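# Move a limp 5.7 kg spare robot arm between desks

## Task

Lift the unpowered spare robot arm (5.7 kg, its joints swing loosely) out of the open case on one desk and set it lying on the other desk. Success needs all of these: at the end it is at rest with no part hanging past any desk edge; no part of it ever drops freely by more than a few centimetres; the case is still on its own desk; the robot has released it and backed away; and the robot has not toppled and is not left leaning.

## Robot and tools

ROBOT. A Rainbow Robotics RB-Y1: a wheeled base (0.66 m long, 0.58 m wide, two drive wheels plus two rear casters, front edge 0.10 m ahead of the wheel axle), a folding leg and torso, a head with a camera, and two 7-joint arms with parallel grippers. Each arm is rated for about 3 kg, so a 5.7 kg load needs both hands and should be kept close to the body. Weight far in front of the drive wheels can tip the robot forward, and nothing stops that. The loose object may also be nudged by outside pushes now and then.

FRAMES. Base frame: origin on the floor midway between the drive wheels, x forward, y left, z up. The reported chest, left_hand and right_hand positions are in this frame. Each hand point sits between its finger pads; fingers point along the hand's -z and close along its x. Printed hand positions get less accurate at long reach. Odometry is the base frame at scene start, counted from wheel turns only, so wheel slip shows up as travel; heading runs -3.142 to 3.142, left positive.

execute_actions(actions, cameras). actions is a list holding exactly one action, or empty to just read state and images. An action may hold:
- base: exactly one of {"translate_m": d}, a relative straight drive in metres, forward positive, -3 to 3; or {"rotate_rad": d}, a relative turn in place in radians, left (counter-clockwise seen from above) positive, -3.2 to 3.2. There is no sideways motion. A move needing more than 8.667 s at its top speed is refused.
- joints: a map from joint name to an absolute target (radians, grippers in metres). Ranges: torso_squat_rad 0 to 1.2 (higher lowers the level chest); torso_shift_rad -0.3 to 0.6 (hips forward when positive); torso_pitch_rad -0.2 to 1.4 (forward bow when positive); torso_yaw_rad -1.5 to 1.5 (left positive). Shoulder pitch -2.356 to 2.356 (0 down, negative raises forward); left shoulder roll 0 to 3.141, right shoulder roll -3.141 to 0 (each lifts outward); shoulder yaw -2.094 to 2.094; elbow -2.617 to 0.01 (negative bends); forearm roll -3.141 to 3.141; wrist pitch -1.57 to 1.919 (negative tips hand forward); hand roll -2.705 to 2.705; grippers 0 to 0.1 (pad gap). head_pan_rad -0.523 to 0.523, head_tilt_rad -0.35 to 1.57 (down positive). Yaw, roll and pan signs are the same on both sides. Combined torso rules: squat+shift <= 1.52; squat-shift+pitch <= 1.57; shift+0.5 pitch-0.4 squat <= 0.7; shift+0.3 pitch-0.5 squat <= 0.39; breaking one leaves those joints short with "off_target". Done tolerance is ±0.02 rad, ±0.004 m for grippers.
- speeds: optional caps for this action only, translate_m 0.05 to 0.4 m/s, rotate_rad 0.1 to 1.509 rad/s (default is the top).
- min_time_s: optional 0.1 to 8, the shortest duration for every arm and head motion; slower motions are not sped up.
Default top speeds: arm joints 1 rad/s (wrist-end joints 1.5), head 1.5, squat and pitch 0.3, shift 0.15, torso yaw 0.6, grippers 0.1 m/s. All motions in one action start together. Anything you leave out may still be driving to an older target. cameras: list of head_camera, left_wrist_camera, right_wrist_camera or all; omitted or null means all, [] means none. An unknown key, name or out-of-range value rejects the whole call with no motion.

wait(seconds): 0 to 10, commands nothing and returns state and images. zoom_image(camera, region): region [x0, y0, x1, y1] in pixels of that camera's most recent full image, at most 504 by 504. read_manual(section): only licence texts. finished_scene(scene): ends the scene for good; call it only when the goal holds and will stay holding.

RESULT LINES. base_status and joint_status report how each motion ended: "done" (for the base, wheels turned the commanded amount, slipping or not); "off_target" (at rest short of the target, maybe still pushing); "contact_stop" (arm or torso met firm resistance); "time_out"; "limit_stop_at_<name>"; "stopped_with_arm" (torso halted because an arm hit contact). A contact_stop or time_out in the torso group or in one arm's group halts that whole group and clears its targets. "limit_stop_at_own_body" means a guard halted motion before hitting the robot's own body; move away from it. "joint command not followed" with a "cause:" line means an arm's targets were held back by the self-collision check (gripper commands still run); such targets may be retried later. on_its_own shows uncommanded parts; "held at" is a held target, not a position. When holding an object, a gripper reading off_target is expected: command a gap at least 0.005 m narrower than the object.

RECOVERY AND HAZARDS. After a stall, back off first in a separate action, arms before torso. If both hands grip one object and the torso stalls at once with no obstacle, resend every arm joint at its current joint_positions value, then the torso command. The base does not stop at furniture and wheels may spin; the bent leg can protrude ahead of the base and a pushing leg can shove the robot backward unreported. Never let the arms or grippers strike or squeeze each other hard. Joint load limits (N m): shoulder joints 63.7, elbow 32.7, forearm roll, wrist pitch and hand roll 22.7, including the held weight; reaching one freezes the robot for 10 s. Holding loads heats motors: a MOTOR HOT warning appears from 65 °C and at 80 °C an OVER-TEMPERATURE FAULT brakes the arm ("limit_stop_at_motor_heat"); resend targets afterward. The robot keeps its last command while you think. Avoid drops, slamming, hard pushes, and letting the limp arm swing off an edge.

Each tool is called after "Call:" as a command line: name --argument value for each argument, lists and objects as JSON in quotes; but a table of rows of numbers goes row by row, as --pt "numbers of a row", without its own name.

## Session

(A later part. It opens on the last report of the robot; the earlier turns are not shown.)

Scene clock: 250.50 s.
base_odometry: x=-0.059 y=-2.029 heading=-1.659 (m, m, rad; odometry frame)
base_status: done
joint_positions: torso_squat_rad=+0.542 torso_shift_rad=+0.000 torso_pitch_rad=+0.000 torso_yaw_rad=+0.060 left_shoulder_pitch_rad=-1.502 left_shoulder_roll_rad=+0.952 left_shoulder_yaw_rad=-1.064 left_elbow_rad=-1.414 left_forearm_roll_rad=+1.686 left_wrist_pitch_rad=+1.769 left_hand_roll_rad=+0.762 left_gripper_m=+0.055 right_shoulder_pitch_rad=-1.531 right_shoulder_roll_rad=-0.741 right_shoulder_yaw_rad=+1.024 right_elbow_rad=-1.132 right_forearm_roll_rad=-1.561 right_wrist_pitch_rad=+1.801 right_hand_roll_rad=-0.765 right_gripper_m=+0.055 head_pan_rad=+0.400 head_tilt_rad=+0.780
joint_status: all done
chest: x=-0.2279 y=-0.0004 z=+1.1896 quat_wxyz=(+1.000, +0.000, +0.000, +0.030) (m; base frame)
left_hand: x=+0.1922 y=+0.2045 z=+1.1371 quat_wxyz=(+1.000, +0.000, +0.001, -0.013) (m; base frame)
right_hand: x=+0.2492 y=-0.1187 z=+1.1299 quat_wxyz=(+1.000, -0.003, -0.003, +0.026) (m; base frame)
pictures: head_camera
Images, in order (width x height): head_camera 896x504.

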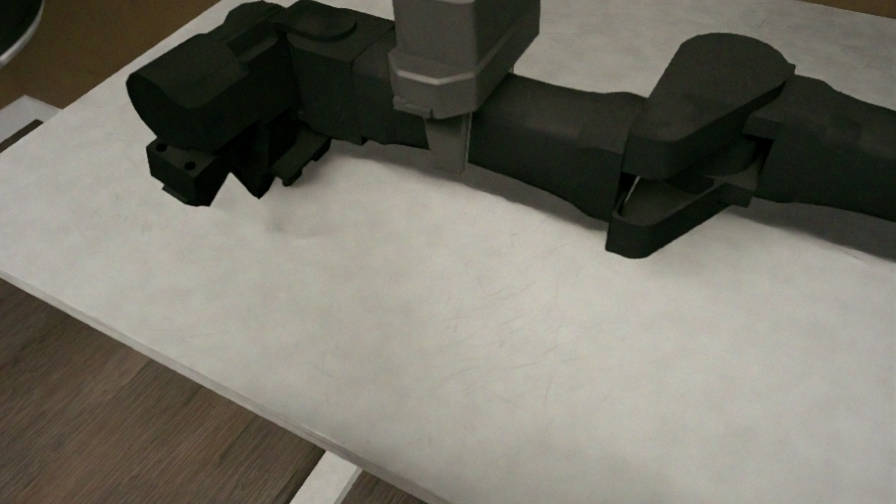

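Call:
execute_actions --actions '[{"base":{"translate_m":-0.02},"speeds":{"translate_m":0.05},"joints":{"torso_yaw_rad":-0.01,"left_shoulder_pitch_rad":-1.488,"left_shoulder_roll_rad":0.947,"left_forearm_roll_rad":1.673,"left_wrist_pitch_rad":1.758,"left_hand_roll_rad":0.759},"min_time_s":0.6}]' --cameras '["head_camera"]'

Call:
execute_actions --actions '[{"base":{"translate_m":-0.015},"speeds":{"translate_m":0.05},"joints":{"torso_yaw_rad":-0.07,"left_shoulder_pitch_rad":-1.465,"left_shoulder_roll_rad":0.938,"left_shoulder_yaw_rad":-1.066,"left_forearm_roll_rad":1.654,"left_wrist_pitch_rad":1.741,"left_hand_roll_rad":0.756},"min_time_s":0.7}]' --cameras '["head_camera"]'

Scene clock: 257.30 s.
base_odometry: x=-0.057 y=-2.009 heading=-1.658 (m, m, rad; odometry frame)
base_status: done
joint_positions: torso_squat_rad=+0.542 torso_shift_rad=+0.000 torso_pitch_rad=+0.000 torso_yaw_rad=-0.010 left_shoulder_pitch_rad=-1.485 left_shoulder_roll_rad=+0.946 left_shoulder_yaw_rad=-1.064 left_elbow_rad=-1.414 left_forearm_roll_rad=+1.673 left_wrist_pitch_rad=+1.758 left_hand_roll_rad=+0.759 left_gripper_m=+0.055 right_shoulder_pitch_rad=-1.531 right_shoulder_roll_rad=-0.741 right_shoulder_yaw_rad=+1.024 right_elbow_rad=-1.132 right_forearm_roll_rad=-1.561 right_wrist_pitch_rad=+1.801 right_hand_roll_rad=-0.765 right_gripper_m=+0.055 head_pan_rad=+0.400 head_tilt_rad=+0.780
joint_status: all done
chest: x=-0.2278 y=-0.0004 z=+1.1896 quat_wxyz=(+1.000, +0.000, +0.000, -0.005) (m; base frame)
left_hand: x=+0.2070 y=+0.1746 z=+1.1295 quat_wxyz=(+0.999, +0.000, +0.001, -0.048) (m; base frame)
right_hand: x=+0.2398 y=-0.1520 z=+1.1298 quat_wxyz=(+1.000, -0.003, -0.003, -0.009) (m; base frame)
pictures: head_camera
Images, in order (width x height): head_camera 896x504.

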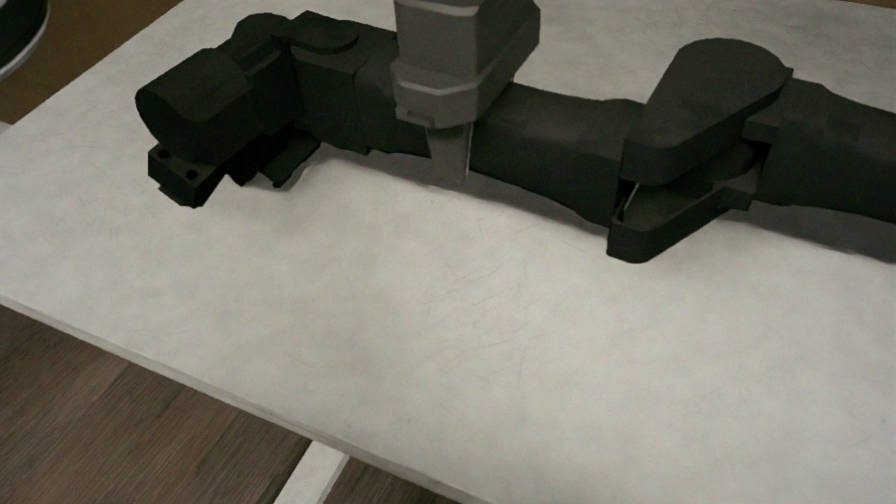

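Scene clock: 258.33 s.
base_odometry: x=-0.055 y=-1.994 heading=-1.658 (m, m, rad; odometry frame)
base_status: done
joint_positions: torso_squat_rad=+0.542 torso_shift_rad=+0.000 torso_pitch_rad=+0.000 torso_yaw_rad=-0.070 left_shoulder_pitch_rad=-1.463 left_shoulder_roll_rad=+0.936 left_shoulder_yaw_rad=-1.067 left_elbow_rad=-1.415 left_forearm_roll_rad=+1.655 left_wrist_pitch_rad=+1.741 left_hand_roll_rad=+0.756 left_gripper_m=+0.055 right_shoulder_pitch_rad=-1.531 right_shoulder_roll_rad=-0.741 right_shoulder_yaw_rad=+1.024 right_elbow_rad=-1.132 right_forearm_roll_rad=-1.561 right_wrist_pitch_rad=+1.801 right_hand_roll_rad=-0.765 right_gripper_m=+0.055 head_pan_rad=+0.400 head_tilt_rad=+0.780
joint_status: all done
chest: x=-0.2278 y=-0.0004 z=+1.1896 quat_wxyz=(+0.999, +0.000, +0.000, -0.035) (m; base frame)
left_hand: x=+0.2187 y=+0.1479 z=+1.1180 quat_wxyz=(+0.997, +0.001, +0.002, -0.078) (m; base frame)
right_hand: x=+0.2299 y=-0.1799 z=+1.1297 quat_wxyz=(+0.999, -0.003, -0.003, -0.040) (m; base frame)
pictures: head_camera
Images, in order (width x height): head_camera 896x504.

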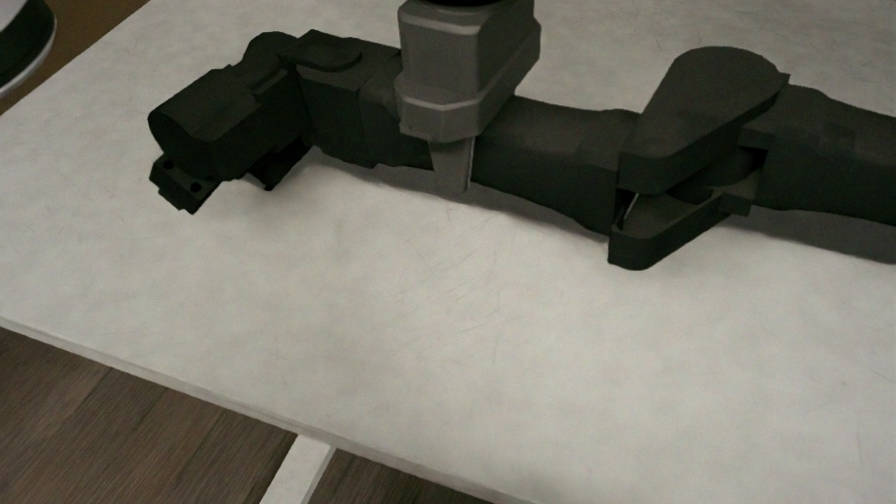

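Call:
execute_actions --actions '[{"joints":{"torso_yaw_rad":-0.1,"left_shoulder_pitch_rad":-1.443,"left_shoulder_roll_rad":0.930,"left_shoulder_yaw_rad":-1.067,"left_forearm_roll_rad":1.636,"left_wrist_pitch_rad":1.725,"left_hand_roll_rad":0.752},"min_time_s":0.7}]' --cameras '["head_camera"]'

Call:
execute_actions --actions '[{"joints":{"torso_squat_rad":0.61,"head_tilt_rad":0.7}}]' --cameras '["head_camera"]'

Scene clock: 266.03 s.
base_odometry: x=-0.055 y=-1.994 heading=-1.658 (m, m, rad; odometry frame)
base_status: not commanded
joint_positions: torso_squat_rad=+0.542 torso_shift_rad=+0.000 torso_pitch_rad=+0.000 torso_yaw_rad=-0.100 left_shoulder_pitch_rad=-1.441 left_shoulder_roll_rad=+0.928 left_shoulder_yaw_rad=-1.068 left_elbow_rad=-1.415 left_forearm_roll_rad=+1.637 left_wrist_pitch_rad=+1.725 left_hand_roll_rad=+0.752 left_gripper_m=+0.055 right_shoulder_pitch_rad=-1.531 right_shoulder_roll_rad=-0.741 right_shoulder_yaw_rad=+1.024 right_elbow_rad=-1.131 right_forearm_roll_rad=-1.561 right_wrist_pitch_rad=+1.801 right_hand_roll_rad=-0.765 right_gripper_m=+0.055 head_pan_rad=+0.400 head_tilt_rad=+0.780
joint_status: all done
chest: x=-0.2278 y=-0.0004 z=+1.1896 quat_wxyz=(+0.999, +0.000, +0.000, -0.050) (m; base frame)
left_hand: x=+0.2246 y=+0.1342 z=+1.1076 quat_wxyz=(+0.996, +0.001, +0.002, -0.094) (m; base frame)
right_hand: x=+0.2243 y=-0.1935 z=+1.1297 quat_wxyz=(+0.999, -0.003, -0.003, -0.055) (m; base frame)
pictures: head_camera
Images, in order (width x height): head_camera 896x504.

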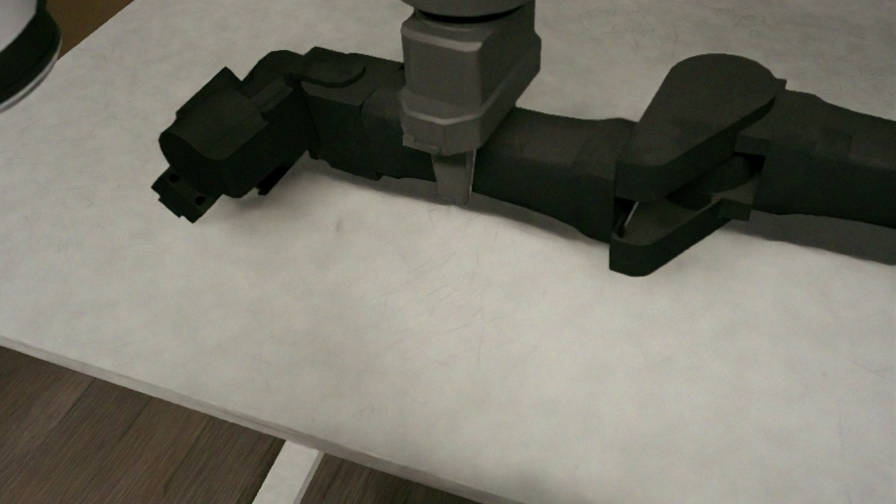

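Scene clock: 267.00 s.
base_odometry: x=-0.055 y=-1.994 heading=-1.658 (m, m, rad; odometry frame)
base_status: not commanded
joint_positions: torso_squat_rad=+0.610 torso_shift_rad=+0.000 torso_pitch_rad=+0.000 torso_yaw_rad=-0.100 left_shoulder_pitch_rad=-1.440 left_shoulder_roll_rad=+0.928 left_shoulder_yaw_rad=-1.068 left_elbow_rad=-1.415 left_forearm_roll_rad=+1.637 left_wrist_pitch_rad=+1.725 left_hand_roll_rad=+0.752 left_gripper_m=+0.055 right_shoulder_pitch_rad=-1.531 right_shoulder_roll_rad=-0.741 right_shoulder_yaw_rad=+1.024 right_elbow_rad=-1.131 right_forearm_roll_rad=-1.561 right_wrist_pitch_rad=+1.801 right_hand_roll_rad=-0.765 right_gripper_m=+0.055 head_pan_rad=+0.400 head_tilt_rad=+0.700
joint_status: all done
chest: x=-0.2279 y=-0.0004 z=+1.1637 quat_wxyz=(+0.999, +0.000, +0.000, -0.050) (m; base frame)
left_hand: x=+0.2246 y=+0.1343 z=+1.0816 quat_wxyz=(+0.996, +0.001, +0.002, -0.094) (m; base frame)
right_hand: x=+0.2243 y=-0.1935 z=+1.1038 quat_wxyz=(+0.999, -0.003, -0.003, -0.055) (m; base frame)
pictures: head_camera
Images, in order (width x height): head_camera 896x504.

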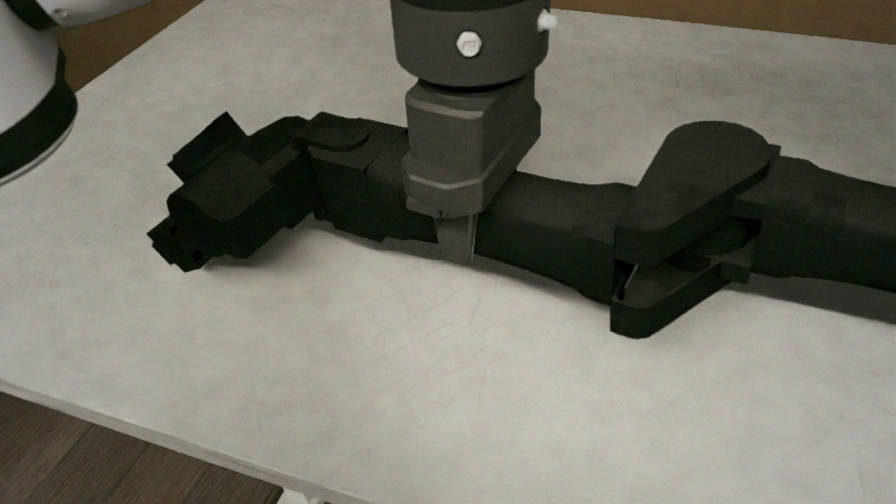

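Folding outward well.

Call:
execute_actions --actions '[{"joints":{"torso_squat_rad":0.68}}]' --cameras '["head_camera"]'

Call:
execute_actions --actions '[{"joints":{"torso_squat_rad":0.735,"head_pan_rad":-0.35}}]' --cameras '["head_camera"]'

Scene clock: 270.93 s.
base_odometry: x=-0.055 y=-1.994 heading=-1.658 (m, m, rad; odometry frame)
base_status: not commanded
joint_positions: torso_squat_rad=+0.680 torso_shift_rad=+0.000 torso_pitch_rad=+0.000 torso_yaw_rad=-0.100 left_shoulder_pitch_rad=-1.441 left_shoulder_roll_rad=+0.928 left_shoulder_yaw_rad=-1.068 left_elbow_rad=-1.415 left_forearm_roll_rad=+1.637 left_wrist_pitch_rad=+1.725 left_hand_roll_rad=+0.752 left_gripper_m=+0.055 right_shoulder_pitch_rad=-1.530 right_shoulder_roll_rad=-0.741 right_shoulder_yaw_rad=+1.024 right_elbow_rad=-1.131 right_forearm_roll_rad=-1.561 right_wrist_pitch_rad=+1.801 right_hand_roll_rad=-0.765 right_gripper_m=+0.055 head_pan_rad=+0.400 head_tilt_rad=+0.700
joint_status: all done
chest: x=-0.2280 y=-0.0004 z=+1.1343 quat_wxyz=(+0.999, +0.000, +0.000, -0.050) (m; base frame)
left_hand: x=+0.2246 y=+0.1341 z=+1.0526 quat_wxyz=(+0.996, +0.001, +0.002, -0.094) (m; base frame)
right_hand: x=+0.2242 y=-0.1935 z=+1.0744 quat_wxyz=(+0.999, -0.003, -0.003, -0.055) (m; base frame)
pictures: head_camera
Images, in order (width x height): head_camera 896x504.

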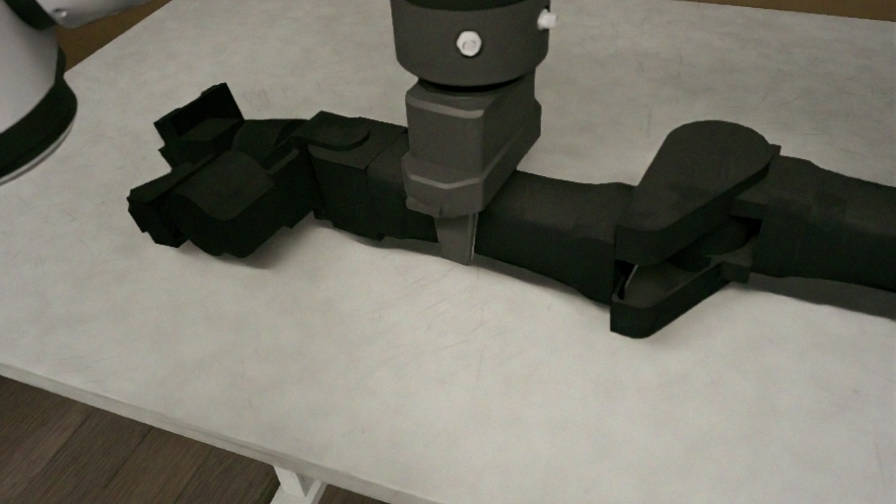

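Scene clock: 272.10 s.
base_odometry: x=-0.055 y=-1.994 heading=-1.658 (m, m, rad; odometry frame)
base_status: not commanded
joint_positions: torso_squat_rad=+0.735 torso_shift_rad=+0.000 torso_pitch_rad=+0.000 torso_yaw_rad=-0.100 left_shoulder_pitch_rad=-1.440 left_shoulder_roll_rad=+0.928 left_shoulder_yaw_rad=-1.068 left_elbow_rad=-1.415 left_forearm_roll_rad=+1.637 left_wrist_pitch_rad=+1.725 left_hand_roll_rad=+0.752 left_gripper_m=+0.055 right_shoulder_pitch_rad=-1.532 right_shoulder_roll_rad=-0.742 right_shoulder_yaw_rad=+1.024 right_elbow_rad=-1.131 right_forearm_roll_rad=-1.561 right_wrist_pitch_rad=+1.801 right_hand_roll_rad=-0.765 right_gripper_m=+0.055 head_pan_rad=-0.350 head_tilt_rad=+0.700
joint_status: all done
chest: x=-0.2281 y=-0.0004 z=+1.1092 quat_wxyz=(+0.999, +0.000, +0.000, -0.050) (m; base frame)
left_hand: x=+0.2244 y=+0.1344 z=+1.0272 quat_wxyz=(+0.996, +0.001, +0.002, -0.094) (m; base frame)
right_hand: x=+0.2243 y=-0.1933 z=+1.0503 quat_wxyz=(+0.999, -0.003, -0.003, -0.054) (m; base frame)
pictures: head_camera
Images, in order (width x height): head_camera 896x504.

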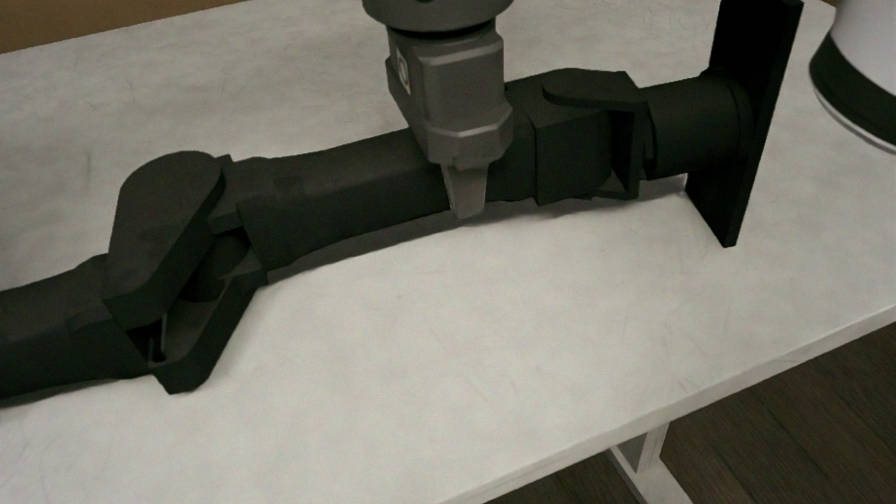

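Call:
execute_actions --actions '[{"joints":{"torso_squat_rad":0.752}}]' --cameras '[]'

Call:
execute_actions --actions '[{"joints":{"torso_squat_rad":0.767}}]' --cameras '["head_camera"]'

Scene clock: 275.73 s.
base_odometry: x=-0.055 y=-1.994 heading=-1.658 (m, m, rad; odometry frame)
base_status: not commanded
joint_positions: torso_squat_rad=+0.752 torso_shift_rad=+0.000 torso_pitch_rad=-0.001 torso_yaw_rad=-0.100 left_shoulder_pitch_rad=-1.443 left_shoulder_roll_rad=+0.929 left_shoulder_yaw_rad=-1.067 left_elbow_rad=-1.414 left_forearm_roll_rad=+1.637 left_wrist_pitch_rad=+1.725 left_hand_roll_rad=+0.752 left_gripper_m=+0.055 right_shoulder_pitch_rad=-1.535 right_shoulder_roll_rad=-0.743 right_shoulder_yaw_rad=+1.022 right_elbow_rad=-1.131 right_forearm_roll_rad=-1.561 right_wrist_pitch_rad=+1.801 right_hand_roll_rad=-0.765 right_gripper_m=+0.055 head_pan_rad=-0.350 head_tilt_rad=+0.700
joint_status: all done
chest: x=-0.2287 y=-0.0003 z=+1.1012 quat_wxyz=(+0.999, +0.000, -0.001, -0.050) (m; base frame)
left_hand: x=+0.2244 y=+0.1344 z=+1.0209 quat_wxyz=(+0.996, +0.000, +0.000, -0.093) (m; base frame)
right_hand: x=+0.2243 y=-0.1931 z=+1.0447 quat_wxyz=(+0.999, -0.003, -0.006, -0.054) (m; base frame)
pictures: none
No camera images: the call's "cameras" was empty. Leave "cameras" out to get every camera's image.

Scene clock: 276.37 s.
base_odometry: x=-0.055 y=-1.994 heading=-1.658 (m, m, rad; odometry frame)
base_status: not commanded
joint_positions: torso_squat_rad=+0.767 torso_shift_rad=-0.001 torso_pitch_rad=-0.003 torso_yaw_rad=-0.100 left_shoulder_pitch_rad=-1.448 left_shoulder_roll_rad=+0.931 left_shoulder_yaw_rad=-1.065 left_elbow_rad=-1.414 left_forearm_roll_rad=+1.636 left_wrist_pitch_rad=+1.725 left_hand_roll_rad=+0.752 left_gripper_m=+0.056 right_shoulder_pitch_rad=-1.537 right_shoulder_roll_rad=-0.744 right_shoulder_yaw_rad=+1.021 right_elbow_rad=-1.131 right_forearm_roll_rad=-1.560 right_wrist_pitch_rad=+1.800 right_hand_roll_rad=-0.765 right_gripper_m=+0.056 head_pan_rad=-0.350 head_tilt_rad=+0.700
joint_status: all done
chest: x=-0.2294 y=-0.0003 z=+1.0939 quat_wxyz=(+0.999, +0.000, -0.002, -0.050) (m; base frame)
left_hand: x=+0.2251 y=+0.1341 z=+1.0177 quat_wxyz=(+0.996, +0.000, -0.005, -0.093) (m; base frame)
right_hand: x=+0.2242 y=-0.1931 z=+1.0398 quat_wxyz=(+0.998, -0.002, -0.009, -0.054) (m; base frame)
pictures: head_camera
Images, in order (width x height): head_camera 896x504.

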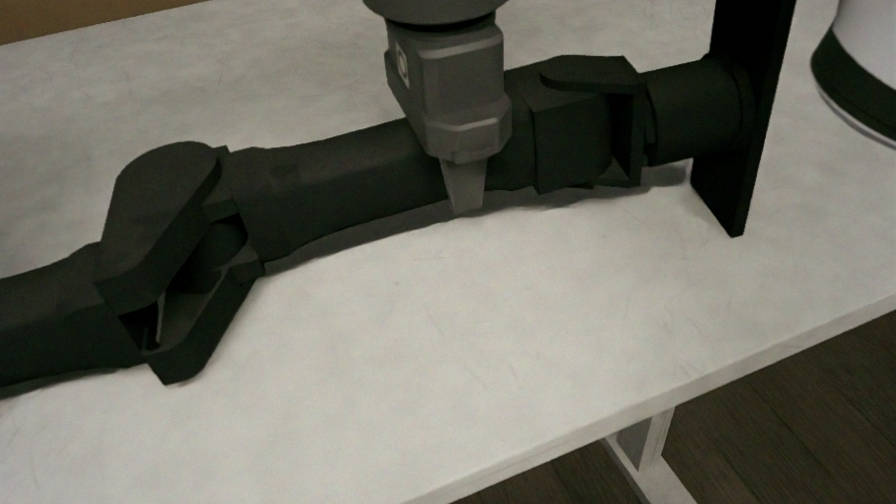

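Pressing now; ease back and release.

Call:
execute_actions --actions '[{"joints":{"torso_squat_rad":0.755,"head_pan_rad":0.1,"left_gripper_m":0.1,"right_gripper_m":0.1}}]' --cameras '["head_camera"]'

Call:
execute_actions --actions '[{"joints":{"torso_squat_rad":0.4}}]' --cameras '["head_camera"]'

Call:
execute_actions --actions '[{"base":{"translate_m":-0.7},"joints":{"torso_squat_rad":0.2,"head_tilt_rad":0.6}}]' --cameras '["head_camera"]'

Scene clock: 281.90 s.
base_odometry: x=-0.055 y=-1.994 heading=-1.658 (m, m, rad; odometry frame)
base_status: not commanded
joint_positions: torso_squat_rad=+0.755 torso_shift_rad=+0.000 torso_pitch_rad=-0.001 torso_yaw_rad=-0.100 left_shoulder_pitch_rad=-1.443 left_shoulder_roll_rad=+0.930 left_shoulder_yaw_rad=-1.067 left_elbow_rad=-1.414 left_forearm_roll_rad=+1.636 left_wrist_pitch_rad=+1.725 left_hand_roll_rad=+0.752 left_gripper_m=+0.100 right_shoulder_pitch_rad=-1.533 right_shoulder_roll_rad=-0.742 right_shoulder_yaw_rad=+1.023 right_elbow_rad=-1.132 right_forearm_roll_rad=-1.561 right_wrist_pitch_rad=+1.801 right_hand_roll_rad=-0.765 right_gripper_m=+0.100 head_pan_rad=+0.100 head_tilt_rad=+0.700
joint_status: all done
chest: x=-0.2284 y=-0.0004 z=+1.0997 quat_wxyz=(+0.999, +0.000, +0.000, -0.050) (m; base frame)
left_hand: x=+0.2250 y=+0.1345 z=+1.0197 quat_wxyz=(+0.996, +0.000, +0.000, -0.093) (m; base frame)
right_hand: x=+0.2240 y=-0.1932 z=+1.0417 quat_wxyz=(+0.999, -0.003, -0.004, -0.054) (m; base frame)
pictures: head_camera
Images, in order (width x height): head_camera 896x504.

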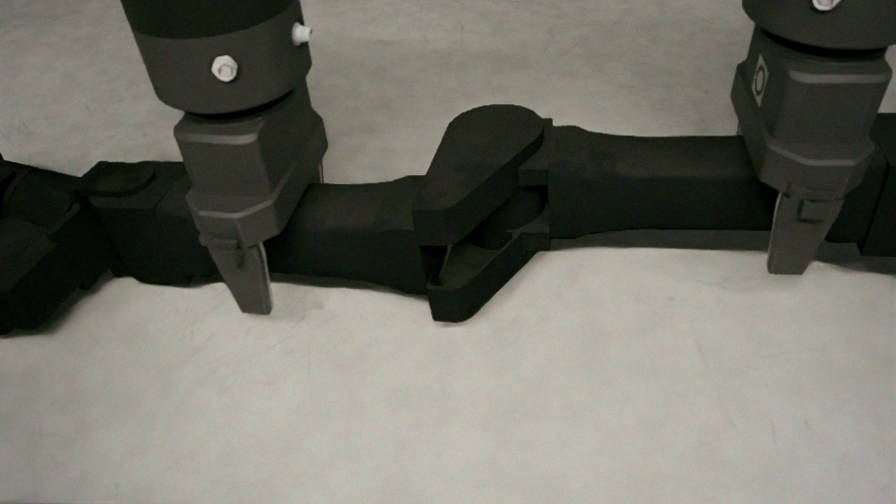

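Scene clock: 283.87 s.
base_odometry: x=-0.055 y=-1.994 heading=-1.658 (m, m, rad; odometry frame)
base_status: not commanded
joint_positions: torso_squat_rad=+0.400 torso_shift_rad=+0.000 torso_pitch_rad=-0.001 torso_yaw_rad=-0.100 left_shoulder_pitch_rad=-1.443 left_shoulder_roll_rad=+0.930 left_shoulder_yaw_rad=-1.067 left_elbow_rad=-1.414 left_forearm_roll_rad=+1.636 left_wrist_pitch_rad=+1.725 left_hand_roll_rad=+0.752 left_gripper_m=+0.100 right_shoulder_pitch_rad=-1.533 right_shoulder_roll_rad=-0.742 right_shoulder_yaw_rad=+1.023 right_elbow_rad=-1.132 right_forearm_roll_rad=-1.561 right_wrist_pitch_rad=+1.801 right_hand_roll_rad=-0.765 right_gripper_m=+0.100 head_pan_rad=+0.100 head_tilt_rad=+0.700
joint_status: all done
chest: x=-0.2285 y=-0.0004 z=+1.2347 quat_wxyz=(+0.999, +0.000, -0.001, -0.050) (m; base frame)
left_hand: x=+0.2249 y=+0.1345 z=+1.1548 quat_wxyz=(+0.996, +0.000, -0.001, -0.093) (m; base frame)
right_hand: x=+0.2240 y=-0.1932 z=+1.1768 quat_wxyz=(+0.999, -0.003, -0.004, -0.054) (m; base frame)
pictures: head_camera
Images, in order (width x height): head_camera 896x504.

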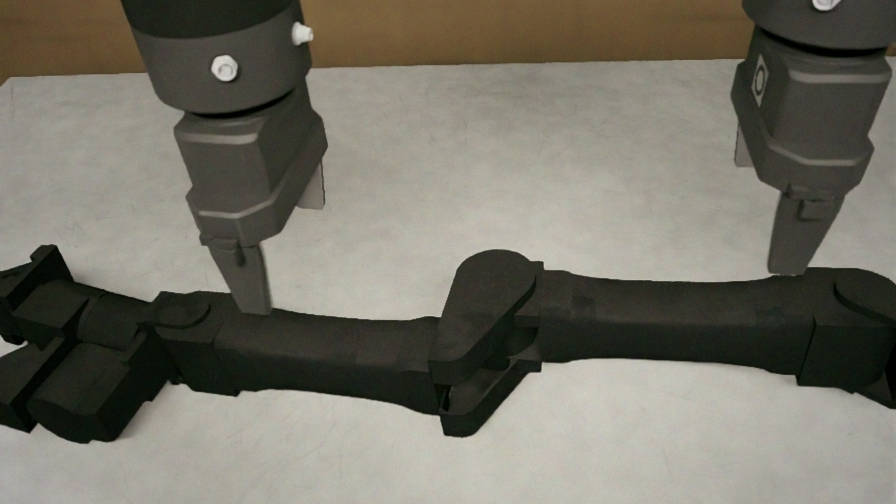

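Scene clock: 287.00 s.
base_odometry: x=+0.006 y=-1.297 heading=-1.659 (m, m, rad; odometry frame)
base_status: done
joint_positions: torso_squat_rad=+0.200 torso_shift_rad=+0.000 torso_pitch_rad=-0.001 torso_yaw_rad=-0.100 left_shoulder_pitch_rad=-1.443 left_shoulder_roll_rad=+0.930 left_shoulder_yaw_rad=-1.067 left_elbow_rad=-1.414 left_forearm_roll_rad=+1.636 left_wrist_pitch_rad=+1.725 left_hand_roll_rad=+0.752 left_gripper_m=+0.100 right_shoulder_pitch_rad=-1.533 right_shoulder_roll_rad=-0.742 right_shoulder_yaw_rad=+1.023 right_elbow_rad=-1.132 right_forearm_roll_rad=-1.561 right_wrist_pitch_rad=+1.801 right_hand_roll_rad=-0.765 right_gripper_m=+0.100 head_pan_rad=+0.100 head_tilt_rad=+0.600
joint_status: all done
chest: x=-0.2286 y=-0.0004 z=+1.2760 quat_wxyz=(+0.999, +0.000, -0.001, -0.050) (m; base frame)
left_hand: x=+0.2249 y=+0.1345 z=+1.1962 quat_wxyz=(+0.996, +0.000, -0.001, -0.093) (m; base frame)
right_hand: x=+0.2239 y=-0.1932 z=+1.2182 quat_wxyz=(+0.999, -0.003, -0.005, -0.054) (m; base frame)
pictures: head_camera
Images, in order (width x height): head_camera 896x504.

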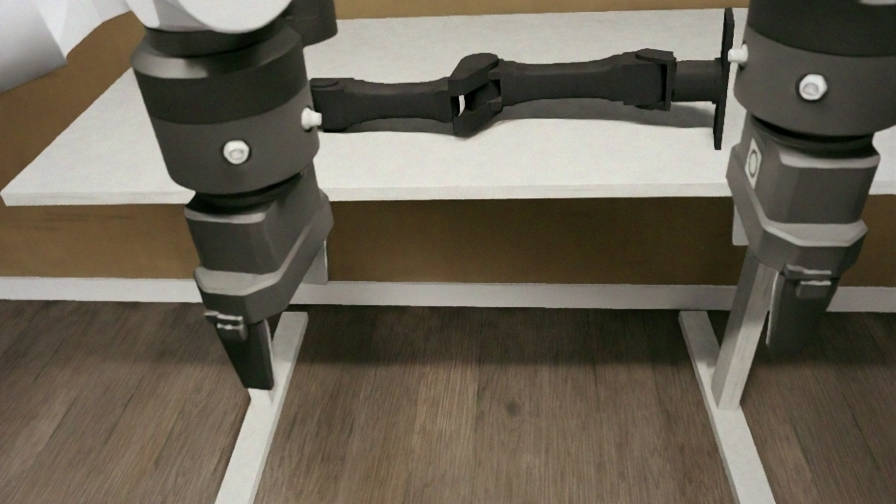

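Call:
finished_scene --scene 2

The scene is finished: the task was done.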